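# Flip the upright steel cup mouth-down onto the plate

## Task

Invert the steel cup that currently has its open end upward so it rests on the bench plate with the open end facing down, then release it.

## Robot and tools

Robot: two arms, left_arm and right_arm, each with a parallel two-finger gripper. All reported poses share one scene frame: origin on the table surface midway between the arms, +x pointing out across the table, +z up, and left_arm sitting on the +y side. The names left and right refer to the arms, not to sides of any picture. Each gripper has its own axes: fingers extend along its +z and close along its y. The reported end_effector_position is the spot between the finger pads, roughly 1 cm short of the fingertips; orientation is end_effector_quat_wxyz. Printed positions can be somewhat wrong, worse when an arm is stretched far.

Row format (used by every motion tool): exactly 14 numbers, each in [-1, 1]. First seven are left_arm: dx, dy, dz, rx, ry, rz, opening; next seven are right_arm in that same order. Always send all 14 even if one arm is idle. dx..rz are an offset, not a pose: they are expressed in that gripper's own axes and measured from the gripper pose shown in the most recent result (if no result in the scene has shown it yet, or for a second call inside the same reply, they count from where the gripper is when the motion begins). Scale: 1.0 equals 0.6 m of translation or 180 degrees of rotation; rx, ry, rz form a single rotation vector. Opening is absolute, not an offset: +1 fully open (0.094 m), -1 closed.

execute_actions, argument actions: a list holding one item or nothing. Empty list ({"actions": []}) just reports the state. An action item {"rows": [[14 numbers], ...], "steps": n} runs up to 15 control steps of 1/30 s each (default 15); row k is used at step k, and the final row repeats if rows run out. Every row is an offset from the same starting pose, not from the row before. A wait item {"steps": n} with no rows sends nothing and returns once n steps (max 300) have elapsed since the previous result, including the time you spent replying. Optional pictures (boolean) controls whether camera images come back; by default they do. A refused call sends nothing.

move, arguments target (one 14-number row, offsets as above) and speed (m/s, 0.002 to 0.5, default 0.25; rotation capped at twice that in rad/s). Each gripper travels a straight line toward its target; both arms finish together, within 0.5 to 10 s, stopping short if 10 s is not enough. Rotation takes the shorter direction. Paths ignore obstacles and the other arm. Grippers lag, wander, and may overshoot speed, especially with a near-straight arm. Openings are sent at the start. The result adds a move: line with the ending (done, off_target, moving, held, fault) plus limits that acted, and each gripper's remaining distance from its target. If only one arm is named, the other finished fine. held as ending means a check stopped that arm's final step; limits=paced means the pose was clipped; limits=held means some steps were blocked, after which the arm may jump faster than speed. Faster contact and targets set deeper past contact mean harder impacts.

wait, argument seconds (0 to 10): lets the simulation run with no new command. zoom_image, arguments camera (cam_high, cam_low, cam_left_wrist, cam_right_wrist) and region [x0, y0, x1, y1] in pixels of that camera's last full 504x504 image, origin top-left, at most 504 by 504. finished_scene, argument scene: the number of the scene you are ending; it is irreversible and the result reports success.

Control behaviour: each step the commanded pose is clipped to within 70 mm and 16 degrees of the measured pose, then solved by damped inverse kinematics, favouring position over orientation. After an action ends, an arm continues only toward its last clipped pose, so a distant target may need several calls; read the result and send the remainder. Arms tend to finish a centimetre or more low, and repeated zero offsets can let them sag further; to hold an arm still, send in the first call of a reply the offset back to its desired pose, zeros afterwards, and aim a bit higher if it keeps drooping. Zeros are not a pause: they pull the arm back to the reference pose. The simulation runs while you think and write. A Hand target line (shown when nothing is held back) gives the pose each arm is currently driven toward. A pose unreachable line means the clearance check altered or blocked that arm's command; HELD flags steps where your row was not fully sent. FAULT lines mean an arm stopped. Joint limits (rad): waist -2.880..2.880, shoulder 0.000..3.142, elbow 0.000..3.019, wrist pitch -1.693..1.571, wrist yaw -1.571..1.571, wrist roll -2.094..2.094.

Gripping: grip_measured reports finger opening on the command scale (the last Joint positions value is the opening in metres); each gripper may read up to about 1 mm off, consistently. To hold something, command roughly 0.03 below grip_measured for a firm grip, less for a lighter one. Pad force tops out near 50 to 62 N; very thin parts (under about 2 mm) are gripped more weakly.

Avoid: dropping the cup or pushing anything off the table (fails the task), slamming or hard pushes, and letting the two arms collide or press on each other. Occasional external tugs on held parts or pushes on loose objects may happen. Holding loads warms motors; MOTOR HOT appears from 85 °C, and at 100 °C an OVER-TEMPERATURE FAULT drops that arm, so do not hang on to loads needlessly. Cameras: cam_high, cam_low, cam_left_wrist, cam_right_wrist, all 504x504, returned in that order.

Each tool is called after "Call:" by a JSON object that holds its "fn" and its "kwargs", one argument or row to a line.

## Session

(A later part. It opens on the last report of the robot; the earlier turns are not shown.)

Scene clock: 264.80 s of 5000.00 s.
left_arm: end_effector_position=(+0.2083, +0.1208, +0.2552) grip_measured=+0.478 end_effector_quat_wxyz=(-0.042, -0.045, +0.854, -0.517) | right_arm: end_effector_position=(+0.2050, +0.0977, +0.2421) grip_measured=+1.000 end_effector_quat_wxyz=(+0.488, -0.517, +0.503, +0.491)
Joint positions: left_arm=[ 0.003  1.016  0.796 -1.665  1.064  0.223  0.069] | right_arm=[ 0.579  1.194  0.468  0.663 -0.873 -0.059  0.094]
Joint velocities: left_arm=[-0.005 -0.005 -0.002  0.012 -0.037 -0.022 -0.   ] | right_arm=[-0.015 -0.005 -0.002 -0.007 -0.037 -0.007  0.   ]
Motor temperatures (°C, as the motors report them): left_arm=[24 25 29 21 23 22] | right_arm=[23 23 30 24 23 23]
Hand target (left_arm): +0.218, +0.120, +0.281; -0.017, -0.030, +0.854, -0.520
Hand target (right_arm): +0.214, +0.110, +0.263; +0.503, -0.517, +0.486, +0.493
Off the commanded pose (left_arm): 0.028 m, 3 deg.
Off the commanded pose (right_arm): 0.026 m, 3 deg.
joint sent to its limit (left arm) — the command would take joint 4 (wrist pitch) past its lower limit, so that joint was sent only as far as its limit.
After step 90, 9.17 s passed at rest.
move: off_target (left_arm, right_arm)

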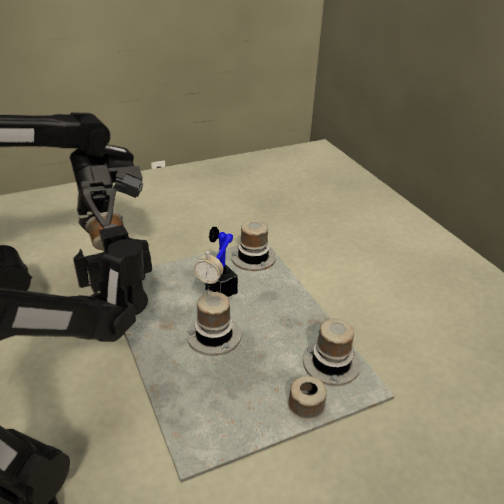

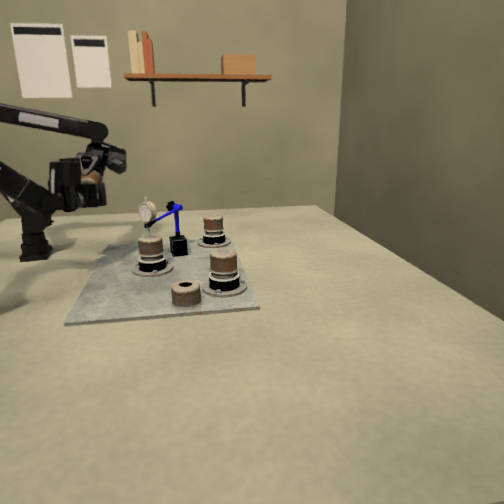

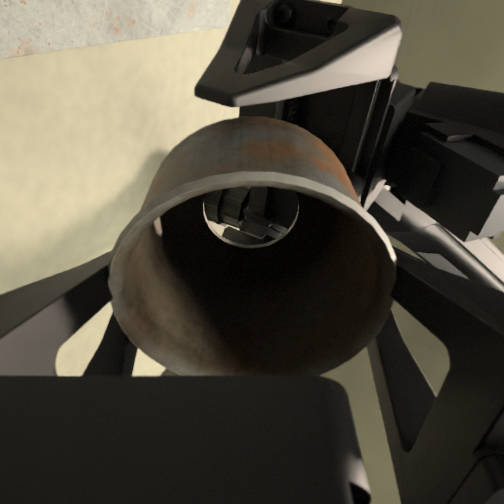

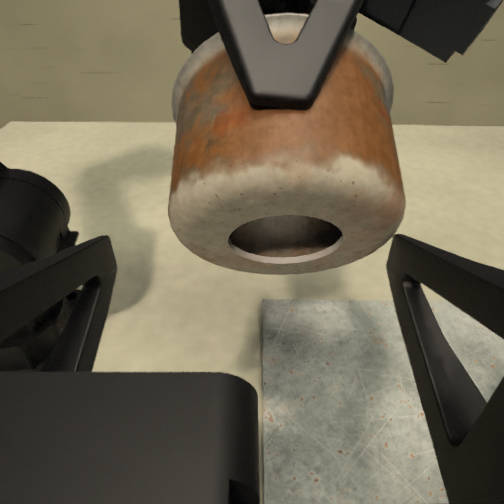

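Call:
{"fn": "move", "kwargs": {
  "target": [-0.013,-0.039,-0.019,0,-0.007,0.0155,0.43,-0.065,-0.03,0.036,0,-0.013,0,1],
  "speed": 0.04
}}

Scene clock: 275.57 s of 5000.00 s.
left_arm: end_effector_position=(+0.2082, +0.1213, +0.2547) grip_measured=+0.478 end_effector_quat_wxyz=(-0.042, -0.045, +0.855, -0.515) | right_arm: end_effector_position=(+0.2139, +0.1080, +0.2633) grip_measured=+1.000 end_effector_quat_wxyz=(+0.495, -0.509, +0.500, +0.497)
Joint positions: left_arm=[ 0.003  1.016  0.796 -1.665  1.059  0.223  0.069] | right_arm=[ 0.587  1.195  0.518  0.651 -0.86  -0.026  0.094]
Joint velocities: left_arm=[-0.015  0.005 -0.007  0.012  0.007  0.037 -0.   ] | right_arm=[-0.005  0.005  0.002 -0.017  0.051 -0.037  0.   ]
Motor temperatures (°C, as the motors report them): left_arm=[24 25 29 21 23 22] | right_arm=[23 23 32 24 23 23]
Hand target (left_arm): +0.218, +0.121, +0.280; -0.019, -0.031, +0.855, -0.518
Hand target (right_arm): +0.221, +0.120, +0.280; +0.498, -0.507, +0.493, +0.502
Off the commanded pose (left_arm): 0.028 m, 3 deg.
Off the commanded pose (right_arm): 0.023 m, 1 deg.
joint sent to its limit (left arm) — the command would take joint 4 (wrist pitch) past its lower limit, so that joint was sent only as far as its limit.
After step 90, 6.27 s passed at rest.
move: off_target (left_arm, right_arm)

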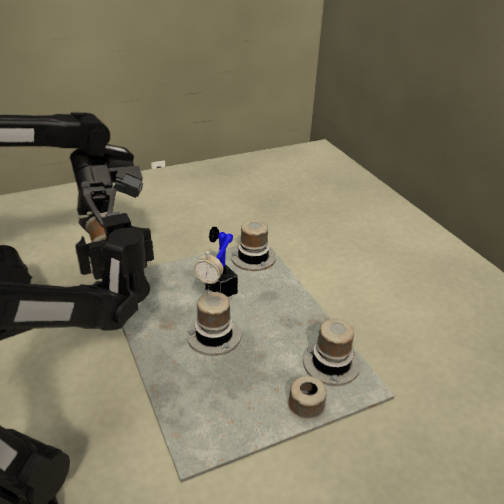

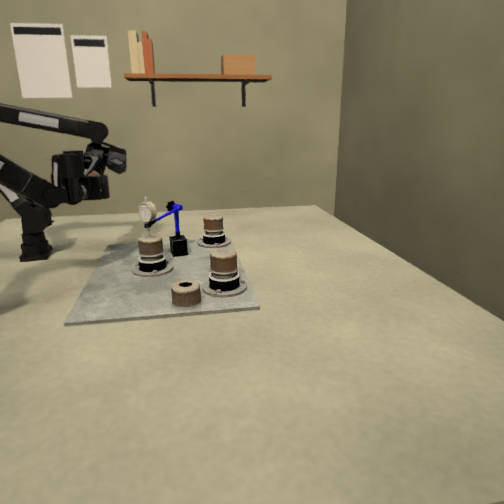

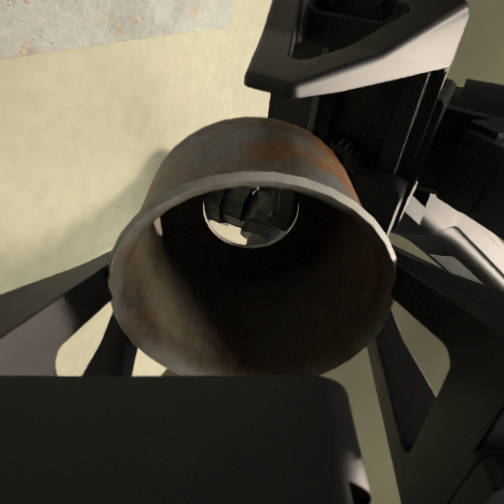

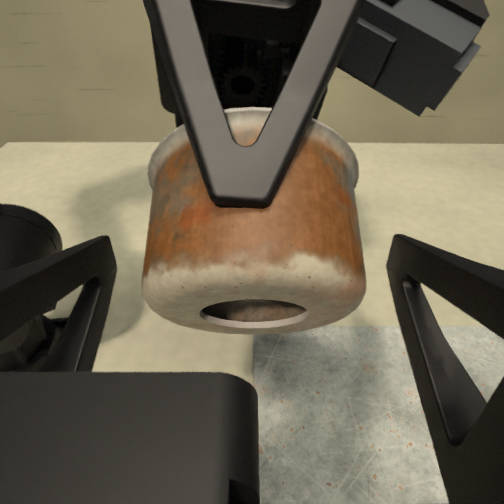

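Call:
{"fn": "move", "kwargs": {
  "target": [-0.013,-0.039,-0.018,0,-0.007,0.0155,0.43,-0.018,-0.012,0.043,0,-0.004,0,1],
  "speed": 0.03
}}

Scene clock: 287.33 s of 5000.00 s.
left_arm: end_effector_position=(+0.2080, +0.1216, +0.2541) grip_measured=+0.478 end_effector_quat_wxyz=(-0.042, -0.044, +0.856, -0.513) | right_arm: end_effector_position=(+0.2122, +0.1196, +0.2527) grip_measured=+1.000 end_effector_quat_wxyz=(+0.486, -0.507, +0.511, +0.496)
Joint positions: left_arm=[ 0.003  1.016  0.796 -1.665  1.055  0.223  0.069] | right_arm=[ 0.62   1.228  0.524  0.651 -0.822 -0.025  0.094]
Joint velocities: left_arm=[ 0.005 -0.015  0.002  0.007 -0.037 -0.037  0.   ] | right_arm=[-0.015 -0.005 -0.002  0.002  0.051  0.022  0.   ]
Motor temperatures (°C, as the motors report them): left_arm=[24 25 29 21 23 22] | right_arm=[23 23 34 24 23 23]
Hand target (left_arm): +0.218, +0.120, +0.279; -0.020, -0.030, +0.856, -0.516
Hand target (right_arm): +0.220, +0.133, +0.274; +0.498, -0.505, +0.497, +0.500
Off the commanded pose (left_arm): 0.028 m, 3 deg.
Off the commanded pose (right_arm): 0.027 m, 2 deg.
After step 90, 7.43 s passed at rest.
move: off_target (left_arm, right_arm)

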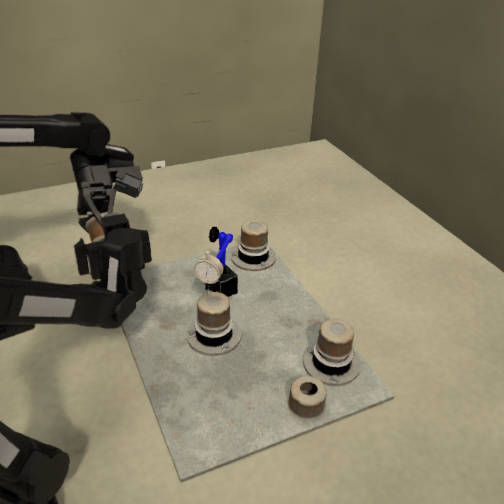

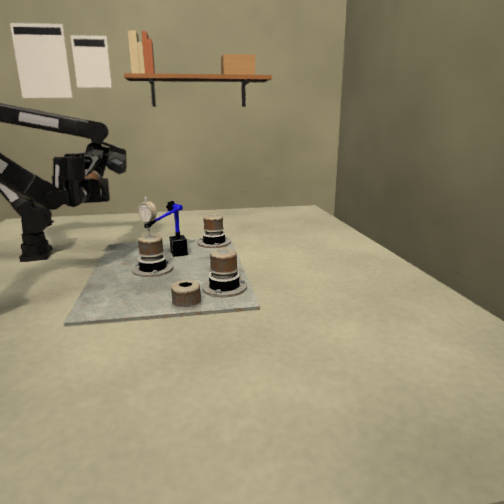

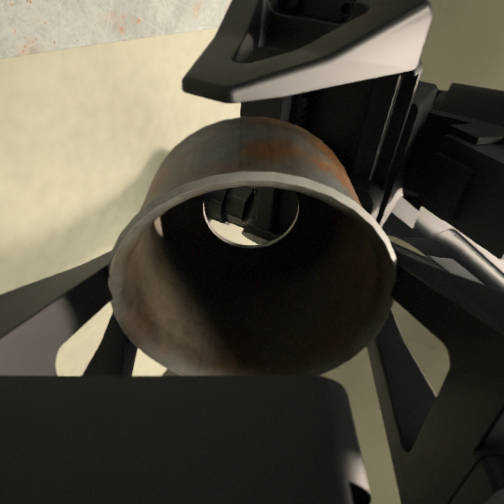

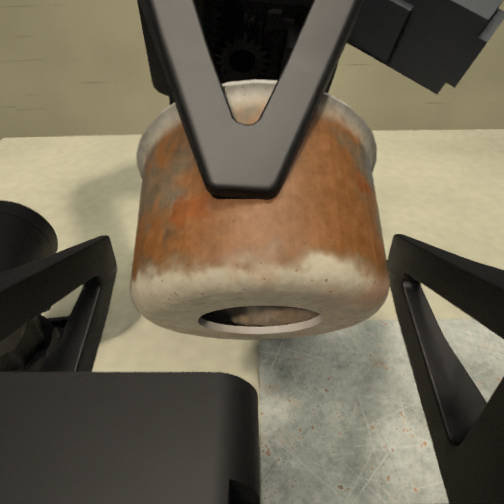

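Call:
{"fn": "execute_actions", "kwargs": {
  "actions": [
    {"rows": [[-0.013,-0.039,-0.018,0,-0.007,0.0155,0.43,-0.038,-0.014,0.021,0,-0.01,0,0.42]], "steps": 15}
  ],
  "pictures": false
}}

Call:
{"fn": "execute_actions", "kwargs": {
  "actions": [
    {"steps": 10}
  ]
}}

Scene clock: 294.40 s of 5000.00 s.
left_arm: end_effector_position=(+0.2076, +0.1216, +0.2541) grip_measured=+0.478 end_effector_quat_wxyz=(-0.043, -0.045, +0.856, -0.513) | right_arm: end_effector_position=(+0.2138, +0.1198, +0.2528) grip_measured=+0.448 end_effector_quat_wxyz=(+0.486, -0.502, +0.516, +0.496)
Joint positions: left_arm=[ 0.003  1.016  0.796 -1.667  1.054  0.222  0.069] | right_arm=[ 0.62   1.228  0.524  0.651 -0.812 -0.015  0.068]
Joint velocities: left_arm=[-0.005  0.005 -0.012  0.007 -0.007  0.037 -0.001] | right_arm=[-0.005  0.005 -0.007 -0.012 -0.022  0.007 -0.001]
Motor temperatures (°C, as the motors report them): left_arm=[24 25 30 21 23 22] | right_arm=[23 23 34 24 23 23]
Hand target (left_arm): +0.218, +0.121, +0.278; -0.020, -0.029, +0.857, -0.514
Hand target (right_arm): +0.220, +0.132, +0.275; +0.494, -0.499, +0.503, +0.504
Off the commanded pose (left_arm): 0.027 m, 3 deg.
Off the commanded pose (right_arm): 0.027 m, 2 deg.
Steps of this call (steps 1 to 90: nothing new was sent; then 3.57 s passed at rest; steps 91 to 105: all 15 steps of this action). Readings (end_effector_position):
91: left_arm (+0.2080, +0.1216, +0.2541) | right_arm (+0.2125, +0.1197, +0.2527)
92: left_arm (+0.2080, +0.1216, +0.2541) | right_arm (+0.2129, +0.1197, +0.2527)
94: left_arm (+0.2076, +0.1216, +0.2541) | right_arm (+0.2138, +0.1198, +0.2528)
98: left_arm (+0.2076, +0.1216, +0.2541) | right_arm (+0.2138, +0.1198, +0.2528)
105: the state above

Scene clock: 294.73 s of 5000.00 s.
left_arm: end_effector_position=(+0.2076, +0.1216, +0.2541) grip_measured=+0.478 end_effector_quat_wxyz=(-0.043, -0.045, +0.856, -0.513) | right_arm: end_effector_position=(+0.2138, +0.1198, +0.2528) grip_measured=+0.448 end_effector_quat_wxyz=(+0.486, -0.502, +0.516, +0.496)
Joint positions: left_arm=[ 0.003  1.016  0.796 -1.667  1.054  0.222  0.069] | right_arm=[ 0.62   1.228  0.524  0.651 -0.812 -0.015  0.068]
Joint velocities: left_arm=[ 0.005 -0.015 -0.007 -0.002  0.007 -0.037 -0.   ] | right_arm=[ 0.005 -0.015 -0.012  0.002  0.007 -0.066 -0.   ]
Motor temperatures (°C, as the motors report them): left_arm=[24 25 30 21 23 22] | right_arm=[23 23 34 24 23 23]
Hand target (left_arm): +0.218, +0.121, +0.278; -0.020, -0.029, +0.857, -0.514
Hand target (right_arm): +0.220, +0.132, +0.275; +0.494, -0.499, +0.503, +0.504
Off the commanded pose (left_arm): 0.027 m, 3 deg.
Off the commanded pose (right_arm): 0.027 m, 2 deg.
Steps of this call (steps 1 to 10: nothing new was sent). Readings (end_effector_position):
1: left_arm (+0.2076, +0.1216, +0.2541) | right_arm (+0.2138, +0.1198, +0.2528)
2: left_arm (+0.2076, +0.1216, +0.2541) | right_arm (+0.2138, +0.1198, +0.2528)
4: left_arm (+0.2076, +0.1216, +0.2541) | right_arm (+0.2138, +0.1198, +0.2528)
8: left_arm (+0.2076, +0.1216, +0.2541) | right_arm (+0.2138, +0.1198, +0.2528)
10: the state above

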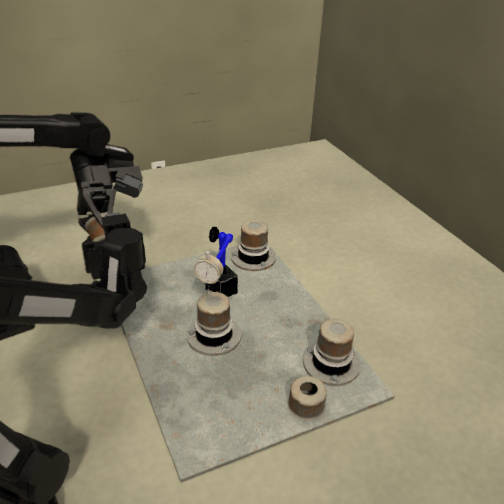

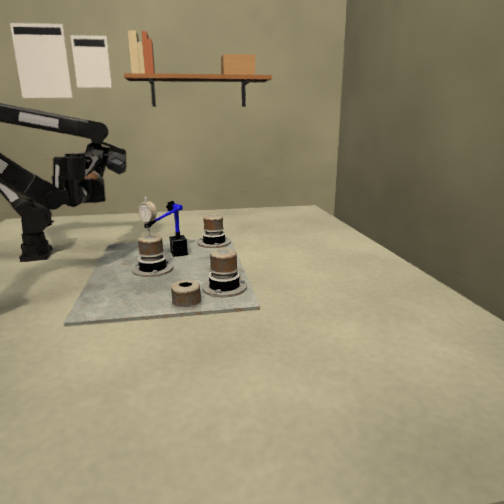

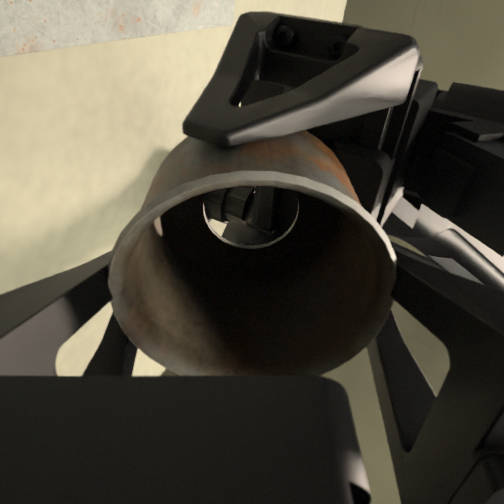

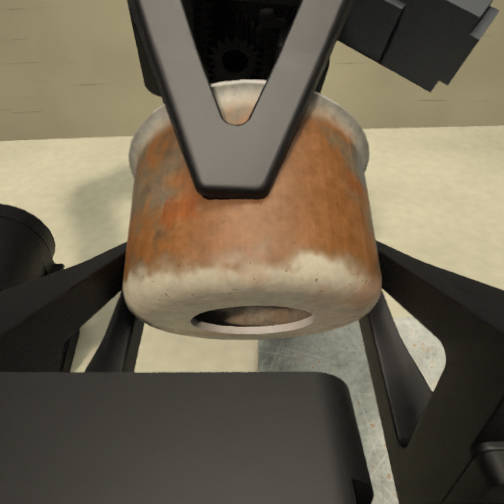

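Gripped. Open left, then retract it.

Call:
{"fn": "execute_actions", "kwargs": {
  "actions": [
    {"rows": [[-0.013,-0.039,-0.018,0,-0.007,0.0155,1,-0.038,-0.011,0.019,0,-0.01,0,0.40]], "steps": 15}
  ],
  "pictures": false
}}

Call:
{"fn": "move", "kwargs": {
  "target": [-0.013,-0.039,-0.16,0,0,0,1,-0.038,-0.011,0.019,0,-0.01,0,0.40],
  "speed": 0.1
}}

Scene clock: 301.47 s of 5000.00 s.
left_arm: end_effector_position=(+0.2109, +0.1217, +0.2592) grip_measured=+1.000 end_effector_quat_wxyz=(-0.037, -0.042, +0.856, -0.515) | right_arm: end_effector_position=(+0.2149, +0.1200, +0.2524) grip_measured=+0.448 end_effector_quat_wxyz=(+0.483, -0.496, +0.522, +0.498)
Joint positions: left_arm=[ 0.003  1.016  0.81  -1.668  1.059  0.222  0.094] | right_arm=[ 0.621  1.229  0.524  0.651 -0.805  0.003  0.068]
Joint velocities: left_arm=[-0.005 -0.005 -0.007 -0.002 -0.037 -0.066  0.   ] | right_arm=[ 0.005 -0.005 -0.017 -0.017  0.051 -0.037 -0.   ]
Motor temperatures (°C, as the motors report them): left_arm=[24 25 30 21 23 22] | right_arm=[23 23 34 24 23 23]
Hand target (left_arm): +0.218, +0.121, +0.278; -0.021, -0.030, +0.857, -0.514
Hand target (right_arm): +0.220, +0.131, +0.275; +0.494, -0.494, +0.508, +0.504
Off the commanded pose (left_arm): 0.021 m, 2 deg.
Off the commanded pose (right_arm): 0.026 m, 2 deg.
Steps of this call (steps 1 to 90: nothing new was sent; then 3.23 s passed at rest; steps 91 to 105: all 15 steps of this action). Readings (end_effector_position):
91: left_arm (+0.2077, +0.1215, +0.2544) | right_arm (+0.2140, +0.1199, +0.2528)
92: left_arm (+0.2082, +0.1214, +0.2551) | right_arm (+0.2144, +0.1200, +0.2528)
94: left_arm (+0.2094, +0.1215, +0.2570) | right_arm (+0.2148, +0.1200, +0.2524)
98: left_arm (+0.2109, +0.1217, +0.2592) | right_arm (+0.2149, +0.1200, +0.2524)
105: the state above

Scene clock: 303.03 s of 5000.00 s.
left_arm: end_effector_position=(+0.2212, +0.1912, +0.3026) grip_measured=+1.000 end_effector_quat_wxyz=(+0.098, -0.137, +0.879, -0.447) | right_arm: end_effector_position=(+0.2161, +0.1200, +0.2523) grip_measured=+0.448 end_effector_quat_wxyz=(+0.480, -0.489, +0.528, +0.501)
Joint positions: left_arm=[ 0.271  0.856  0.896 -1.668  0.949  0.13   0.094] | right_arm=[ 0.621  1.229  0.524  0.651 -0.797  0.021  0.068]
Joint velocities: left_arm=[-0.015 -0.005  0.002  0.017 -0.022 -0.007  0.   ] | right_arm=[-0.005  0.005 -0.012 -0.002 -0.037 -0.022 -0.   ]
Motor temperatures (°C, as the motors report them): left_arm=[24 25 30 21 23 22] | right_arm=[23 23 34 24 23 23]
Hand target (left_arm): +0.225, +0.195, +0.322; +0.116, -0.136, +0.880, -0.440
Hand target (right_arm): +0.222, +0.131, +0.274; +0.491, -0.488, +0.514, +0.506
Off the commanded pose (left_arm): 0.022 m, 21 deg; orientation clipped at the last step of the last action.
Off the commanded pose (right_arm): 0.026 m, 2 deg.
joint sent to its limit (left arm) — the command would take joint 4 (wrist pitch) past its lower limit, so that joint was sent only as far as its limit.
move: off_target (left_arm, right_arm); limits=paced

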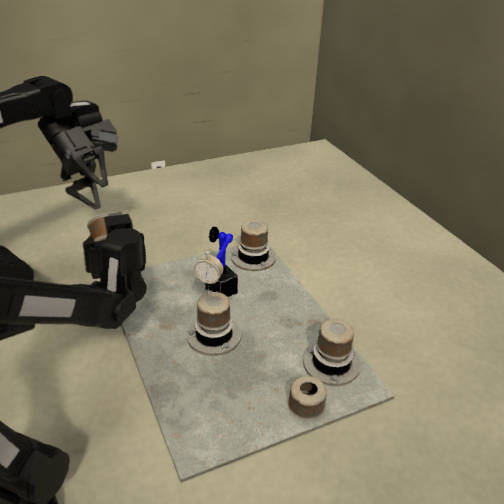

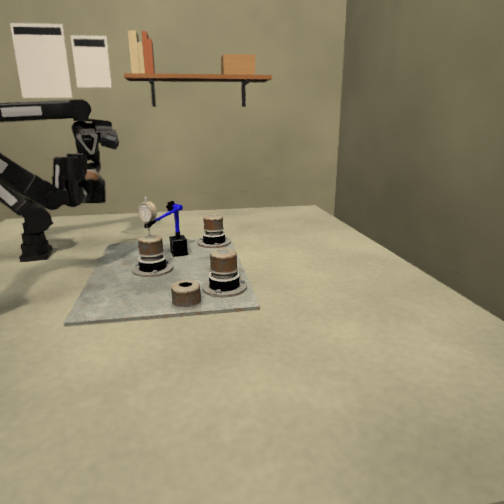

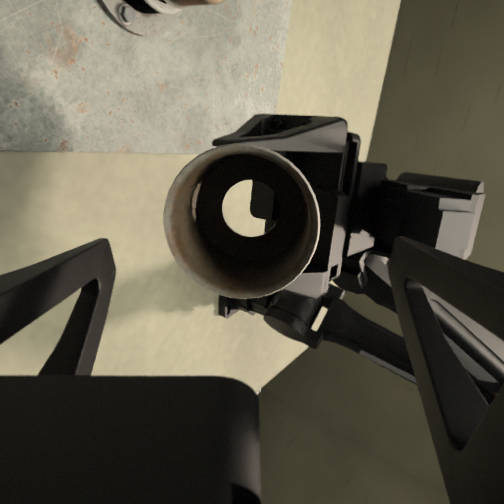

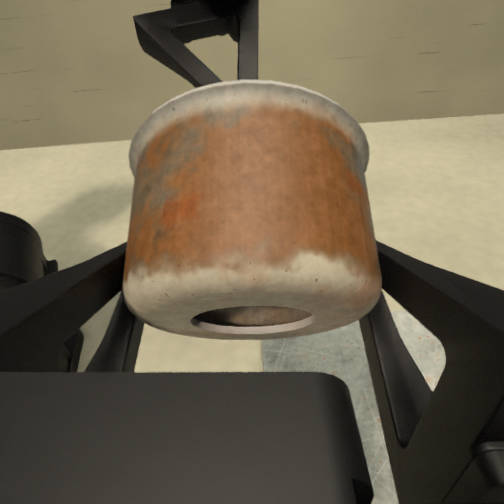

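Call:
{"fn": "move", "kwargs": {
  "target": [-0.12,0.24,-0.097,-0.25,0,0,1,0.197,-0.149,-0.29,0.016,0.655,-0.018,0.40],
  "speed": 0.25
}}

Scene clock: 347.27 s of 5000.00 s.
left_arm: end_effector_position=(+0.2336, +0.3300, +0.2065) grip_measured=+1.000 end_effector_quat_wxyz=(+0.017, -0.165, +0.982, -0.086) | right_arm: end_effector_position=(+0.2842, -0.0751, +0.1191) grip_measured=+0.448 end_effector_quat_wxyz=(-0.198, -0.677, +0.685, -0.181)
Joint positions: left_arm=[ 0.318  1.035  0.927 -1.48   0.174  0.127  0.094] | right_arm=[ 0.611  1.628  1.165 -1.515  0.37  -0.736  0.068]
Joint velocities: left_arm=[-0.005 -0.005 -0.012 -0.002 -0.007  0.037  0.   ] | right_arm=[ 0.005 -0.015  0.027 -0.002 -0.022 -0.081 -0.   ]
Motor temperatures (°C, as the motors report them): left_arm=[24 25 30 21 23 22] | right_arm=[23 23 36 24 23 23]
Hand target (left_arm): +0.251, +0.339, +0.224; +0.043, -0.167, +0.982, -0.076
Hand target (right_arm): +0.297, -0.060, +0.134; +0.176, +0.674, -0.692, +0.187
Off the commanded pose (left_arm): 0.025 m, 3 deg.
Off the commanded pose (right_arm): 0.025 m, 2 deg.
After step 90, 36.73 s passed at rest.
move: off_target (left_arm, right_arm)

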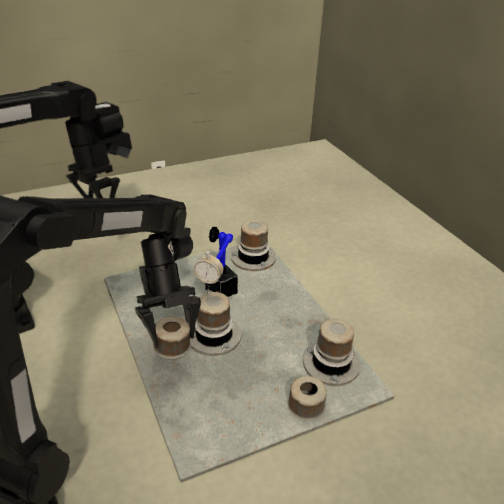

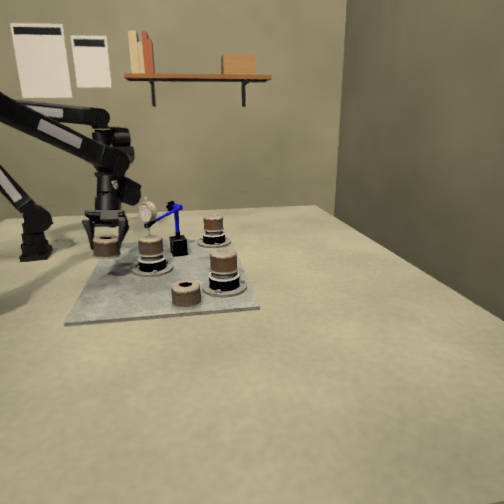

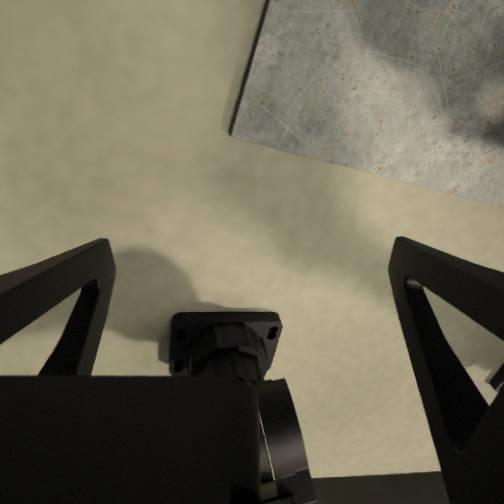

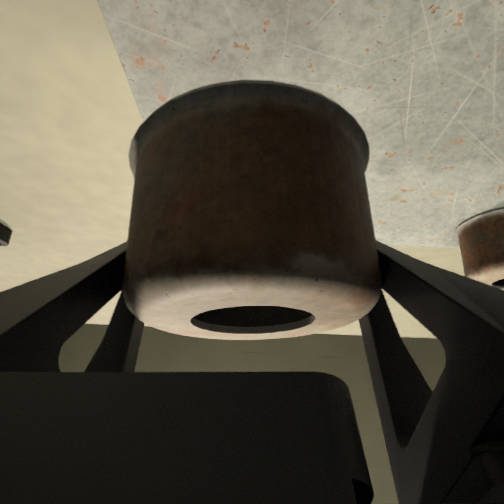

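Call:
{"fn": "move", "kwargs": {
  "target": [-0.032,0,-0.028,0,-0.012,0,1,-0.067,-0.037,0.077,0,-0.008,0,0.40],
  "speed": 0.07
}}

Call:
{"fn": "zoom_image", "kwargs": {
  "camera": "cam_low",
  "region": [60, 210, 170, 320]
}}

Scene clock: 358.83 s of 5000.00 s.
left_arm: end_effector_position=(+0.2344, +0.3301, +0.2042) grip_measured=+1.000 end_effector_quat_wxyz=(+0.012, -0.166, +0.982, -0.088) | right_arm: end_effector_position=(+0.3032, -0.0606, +0.0630) grip_measured=+0.448 end_effector_quat_wxyz=(-0.183, -0.678, +0.690, -0.175)
Joint positions: left_arm=[ 0.318  1.045  0.927 -1.48   0.175  0.126  0.094] | right_arm=[ 0.601  1.738  1.152 -1.358  0.361 -0.749  0.068]
Joint velocities: left_arm=[-0.015 -0.015  0.002 -0.007  0.022  0.007  0.   ] | right_arm=[-0.005 -0.015 -0.007  0.002 -0.051  0.007 -0.001]
Motor temperatures (°C, as the motors report them): left_arm=[24 25 31 21 23 22] | right_arm=[23 23 36 24 23 23]
Hand target (left_arm): +0.250, +0.339, +0.223; +0.035, -0.167, +0.982, -0.083
Hand target (right_arm): +0.304, -0.065, +0.058; +0.189, +0.679, -0.688, +0.173
Off the commanded pose (left_arm): 0.027 m, 3 deg.
Off the commanded pose (right_arm): 0.007 m, 1 deg.
After step 90, 7.30 s passed at rest.
move: off_target (left_arm)

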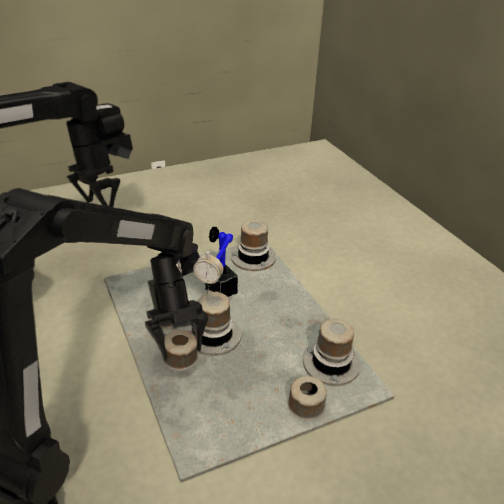

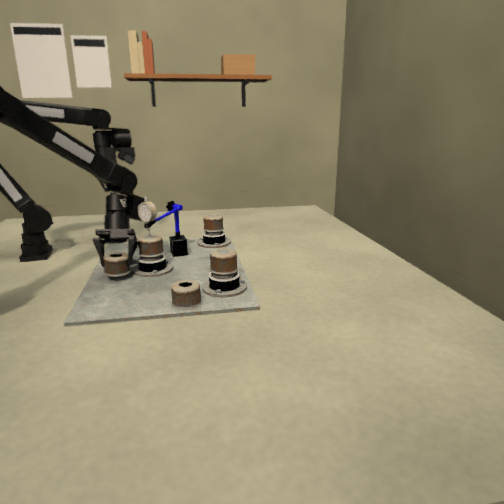

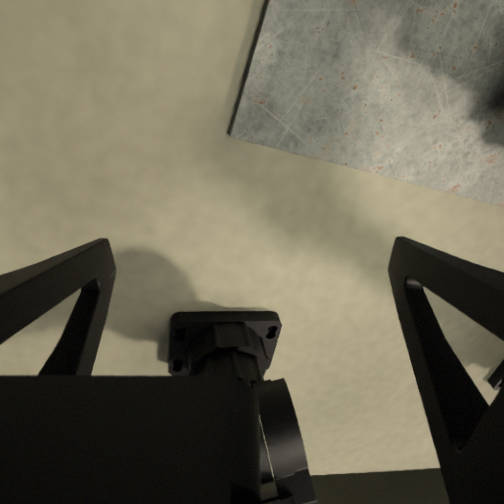

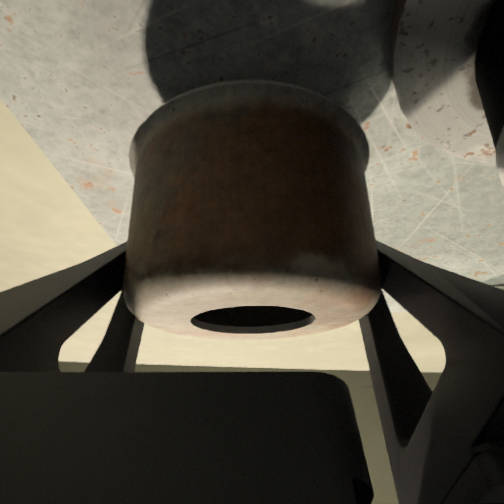

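Region (60, 210, 170, 320) of cam_low's 504x504 image, scaled by 4.582, with more detail than that image has.

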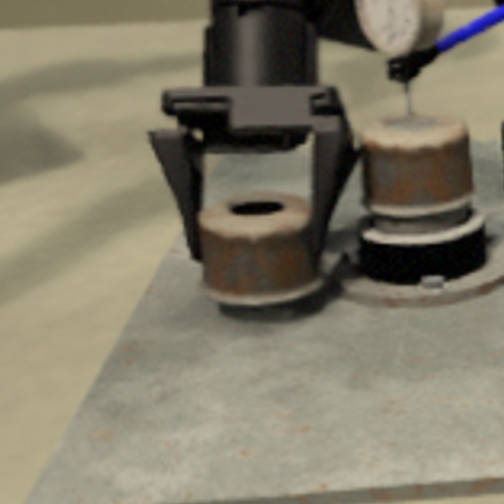

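Call:
{"fn": "move", "kwargs": {
  "target": [-0.032,0,-0.03,0,-0.012,0,1,0.056,0.014,0.066,0,0,0,0.40],
  "speed": 0.05
}}

Call:
{"fn": "zoom_image", "kwargs": {
  "camera": "cam_low",
  "region": [60, 210, 170, 320]
}}

Scene clock: 370.60 s of 5000.00 s.
left_arm: end_effector_position=(+0.2369, +0.3310, +0.2044) grip_measured=+1.000 end_effector_quat_wxyz=(+0.011, -0.166, +0.982, -0.089) | right_arm: end_effector_position=(+0.2888, -0.0945, +0.0434) grip_measured=+0.448 end_effector_quat_wxyz=(-0.183, -0.684, +0.682, -0.182)
Joint positions: left_arm=[ 0.318  1.055  0.934 -1.48   0.177  0.126  0.094] | right_arm=[ 0.57   1.692  1.025 -1.26   0.389 -0.799  0.068]
Joint velocities: left_arm=[-0.015 -0.024  0.017 -0.002 -0.081 -0.022  0.   ] | right_arm=[-0.005 -0.015 -0.022 -0.012 -0.037 -0.007 -0.001]
Motor temperatures (°C, as the motors report them): left_arm=[24 25 31 21 23 22] | right_arm=[23 24 33 24 23 23]
Hand target (left_arm): +0.251, +0.339, +0.222; +0.031, -0.167, +0.982, -0.085
Hand target (right_arm): +0.294, -0.109, +0.046; +0.183, +0.678, -0.690, +0.176
Off the commanded pose (left_arm): 0.024 m, 2 deg.
Off the commanded pose (right_arm): 0.016 m, 1 deg.
After step 90, 7.37 s passed at rest.
move: off_target (left_arm, right_arm)

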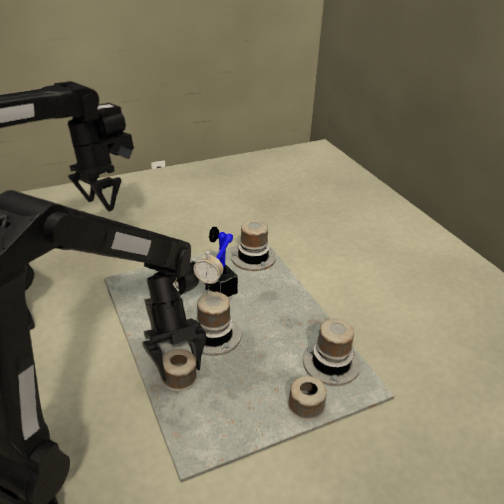

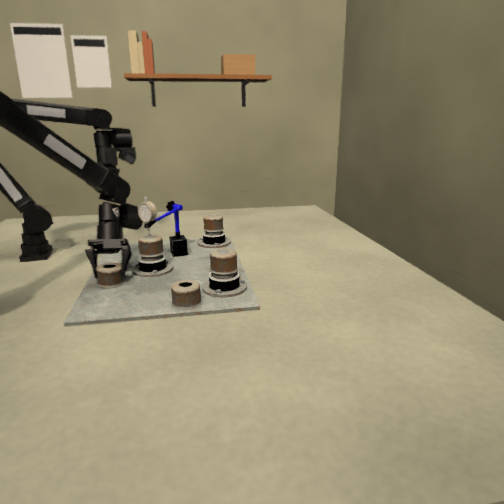

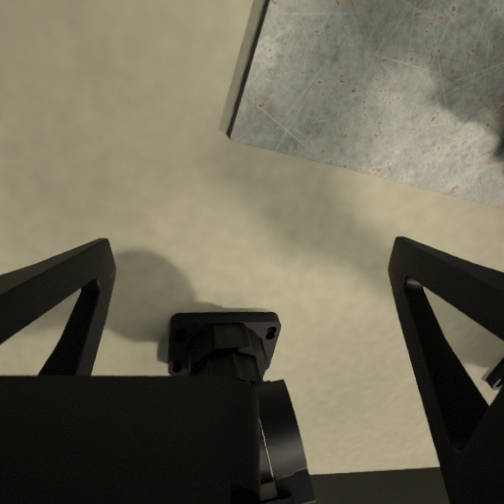

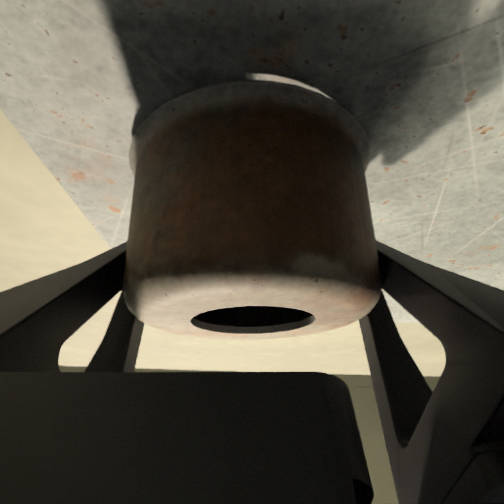

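Region (60, 210, 170, 320) of cam_low's 504x504 image, scaled by 4.582, with more detail than that image has.

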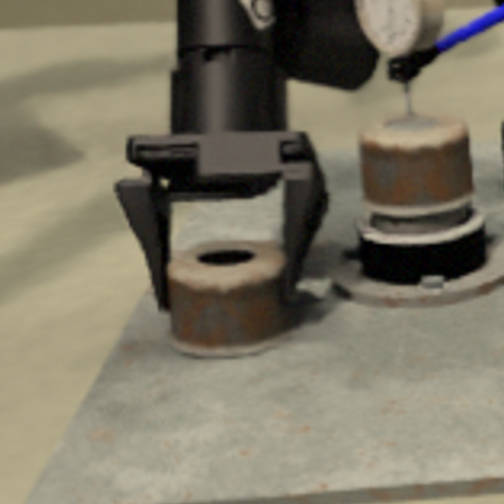

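Call:
{"fn": "move", "kwargs": {
  "target": [-0.028,0,-0.03,0,-0.012,0,1,-0.006,-0.003,0.011,0,0,0,0.40],
  "speed": 0.01
}}

Scene clock: 377.30 s of 5000.00 s.
left_arm: end_effector_position=(+0.2372, +0.3308, +0.2038) grip_measured=+1.000 end_effector_quat_wxyz=(+0.010, -0.166, +0.982, -0.090) | right_arm: end_effector_position=(+0.2889, -0.0939, +0.0433) grip_measured=+0.448 end_effector_quat_wxyz=(-0.182, -0.685, +0.682, -0.182)
Joint positions: left_arm=[ 0.318  1.058  0.934 -1.48   0.179  0.126  0.094] | right_arm=[ 0.571  1.692  1.025 -1.259  0.389 -0.799  0.068]
Joint velocities: left_arm=[-0.015  0.005  0.012 -0.032 -0.007 -0.051  0.   ] | right_arm=[-0.015  0.005 -0.012  0.007 -0.007 -0.095  0.001]
Motor temperatures (°C, as the motors report them): left_arm=[24 25 31 21 23 22] | right_arm=[23 24 32 24 23 23]
Hand target (left_arm): +0.251, +0.339, +0.222; +0.030, -0.168, +0.982, -0.086
Hand target (right_arm): +0.290, -0.095, +0.036; +0.183, +0.684, -0.682, +0.182
Off the commanded pose (left_arm): 0.025 m, 2 deg.
Off the commanded pose (right_arm): 0.008 m, 0 deg.
After step 90, 1.03 s passed at rest.
move: off_target (left_arm)

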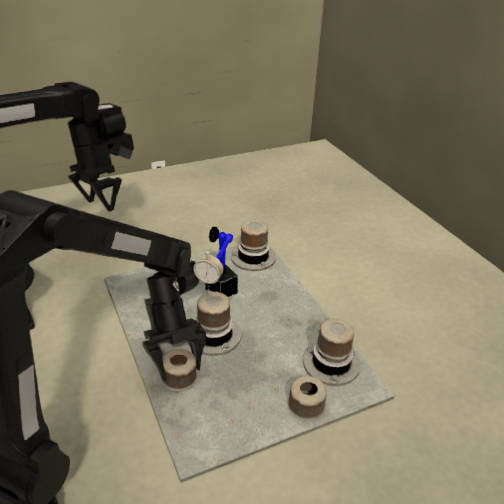

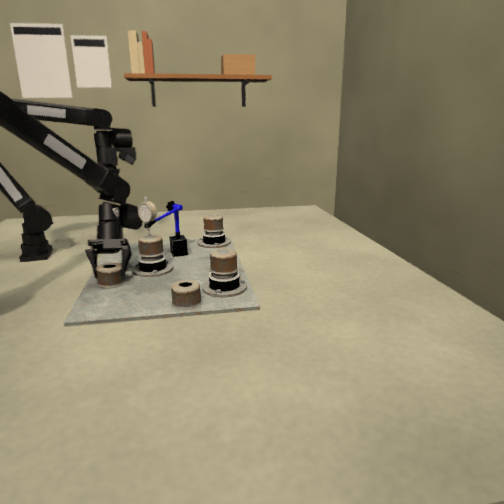

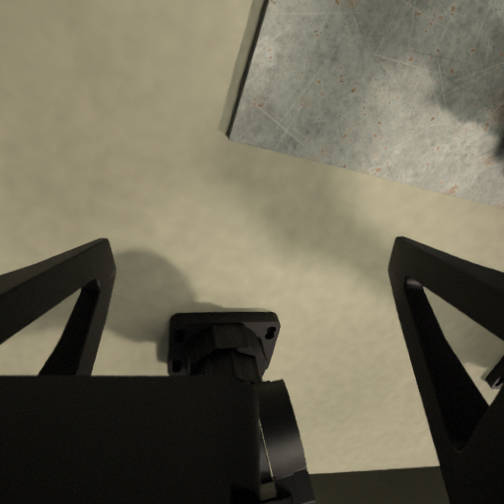

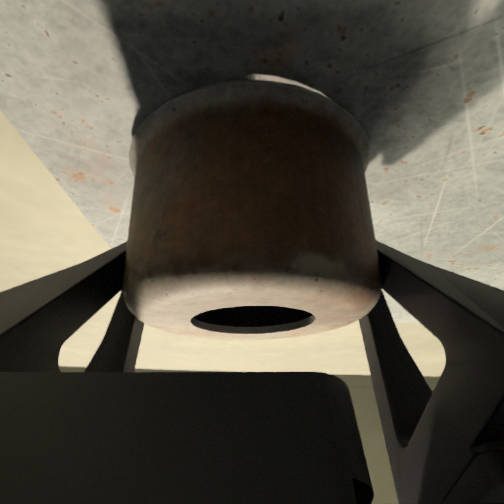

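It's in contact with the plate. Release and back out.

Call:
{"fn": "execute_actions", "kwargs": {
  "actions": [
    {"rows": [[-0.028,0,-0.03,0,-0.012,0,1,0.004,0,-0.006,0,0,0,1]], "steps": 15}
  ],
  "pictures": false
}}

Call:
{"fn": "move", "kwargs": {
  "target": [-0.028,0,-0.03,0,-0.012,0,1,0.08,0.01,-0.14,0,0,0,1],
  "speed": 0.12
}}

Call:
{"fn": "zoom_image", "kwargs": {
  "camera": "cam_low",
  "region": [60, 210, 170, 320]
}}

Scene clock: 384.83 s of 5000.00 s.
left_arm: end_effector_position=(+0.2375, +0.3307, +0.2031) grip_measured=+1.000 end_effector_quat_wxyz=(+0.009, -0.166, +0.982, -0.091) | right_arm: end_effector_position=(+0.2885, -0.0942, +0.0434) grip_measured=+1.000 end_effector_quat_wxyz=(-0.183, -0.685, +0.681, -0.182)
Joint positions: left_arm=[ 0.318  1.061  0.934 -1.48   0.18   0.126  0.094] | right_arm=[ 0.571  1.692  1.025 -1.261  0.389 -0.799  0.094]
Joint velocities: left_arm=[-0.005 -0.005  0.002 -0.007 -0.081  0.051  0.   ] | right_arm=[-0.005 -0.005  0.002  0.002 -0.037  0.095  0.   ]
Motor temperatures (°C, as the motors report them): left_arm=[24 25 31 21 23 22] | right_arm=[23 24 32 24 23 23]
Hand target (left_arm): +0.252, +0.339, +0.221; +0.029, -0.168, +0.982, -0.087
Hand target (right_arm): +0.289, -0.094, +0.048; +0.182, +0.685, -0.682, +0.182
Off the commanded pose (left_arm): 0.025 m, 2 deg.
Off the commanded pose (right_arm): 0.004 m, 0 deg.
Steps of this call (steps 1 to 90: nothing new was sent; then 4.03 s passed at rest; steps 91 to 105: all 15 steps of this action). Readings (end_effector_position):
91: left_arm (+0.2373, +0.3307, +0.2038) | right_arm (+0.2886, -0.0941, +0.0434)
92: left_arm (+0.2374, +0.3306, +0.2038) | right_arm (+0.2886, -0.0942, +0.0434)
94: left_arm (+0.2374, +0.3307, +0.2035) | right_arm (+0.2885, -0.0942, +0.0434)
98: left_arm (+0.2375, +0.3307, +0.2031) | right_arm (+0.2885, -0.0942, +0.0434)
105: the state above

Scene clock: 386.23 s of 5000.00 s.
left_arm: end_effector_position=(+0.2379, +0.3305, +0.2024) grip_measured=+1.000 end_effector_quat_wxyz=(+0.008, -0.166, +0.982, -0.093) | right_arm: end_effector_position=(+0.2738, -0.1026, +0.1284) grip_measured=+1.000 end_effector_quat_wxyz=(-0.200, -0.688, +0.674, -0.181)
Joint positions: left_arm=[ 0.318  1.064  0.934 -1.48   0.182  0.126  0.094] | right_arm=[ 0.58   1.551  1.098 -1.512  0.389 -0.799  0.094]
Joint velocities: left_arm=[ 0.005 -0.005  0.007 -0.007  0.007 -0.081  0.   ] | right_arm=[ 0.005  0.005  0.002 -0.002  0.007  0.037  0.   ]
Motor temperatures (°C, as the motors report them): left_arm=[24 25 31 21 23 22] | right_arm=[23 24 32 24 23 23]
Hand target (left_arm): +0.252, +0.339, +0.220; +0.027, -0.168, +0.981, -0.088
Hand target (right_arm): +0.284, -0.093, +0.140; +0.183, +0.685, -0.681, +0.182
Off the commanded pose (left_arm): 0.025 m, 2 deg.
Off the commanded pose (right_arm): 0.017 m, 2 deg.
move: off_target (left_arm, right_arm)

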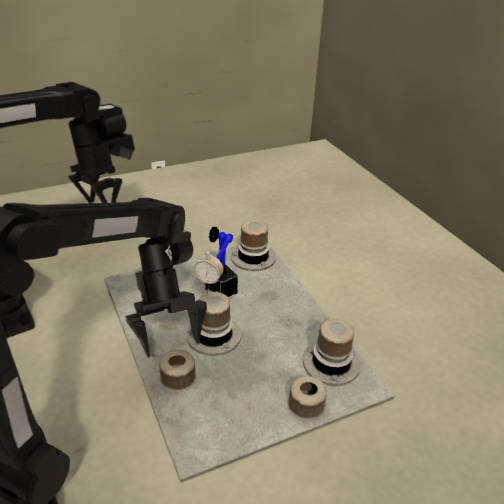

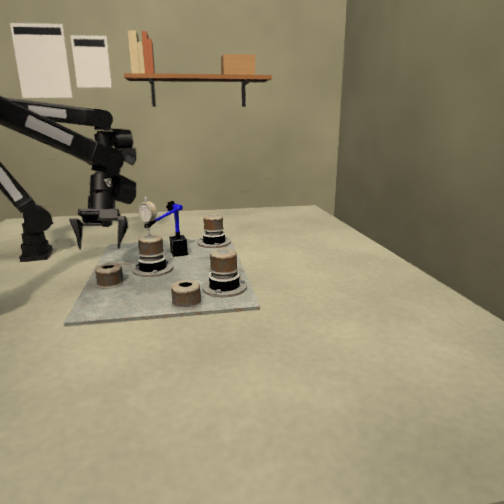

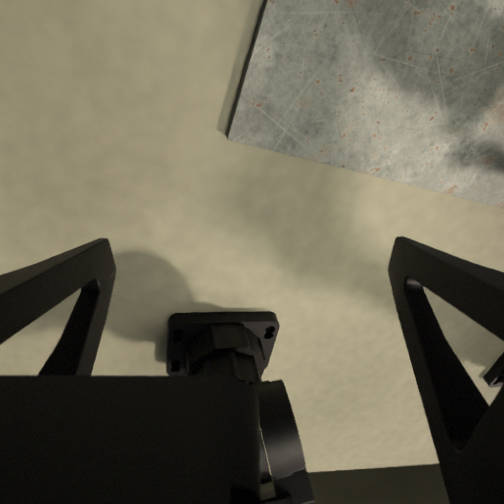

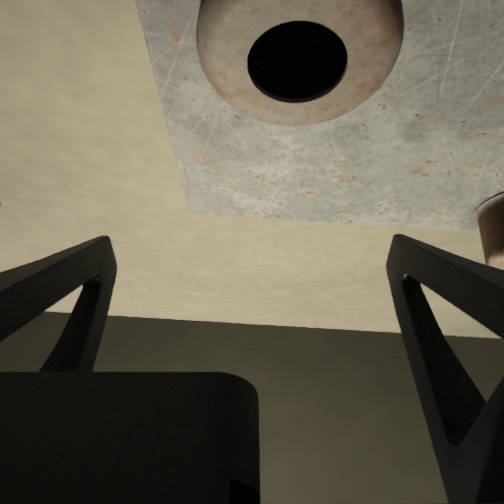

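Region (60, 210, 170, 320) of cam_low's 504x504 image, scaled by 4.582, with more detail than that image has.

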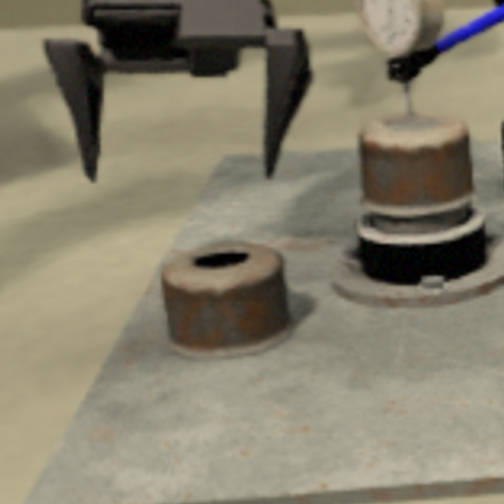

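Call:
{"fn": "finished_scene", "kwargs": {
  "scene": 1
}}

The scene is finished: the task was done.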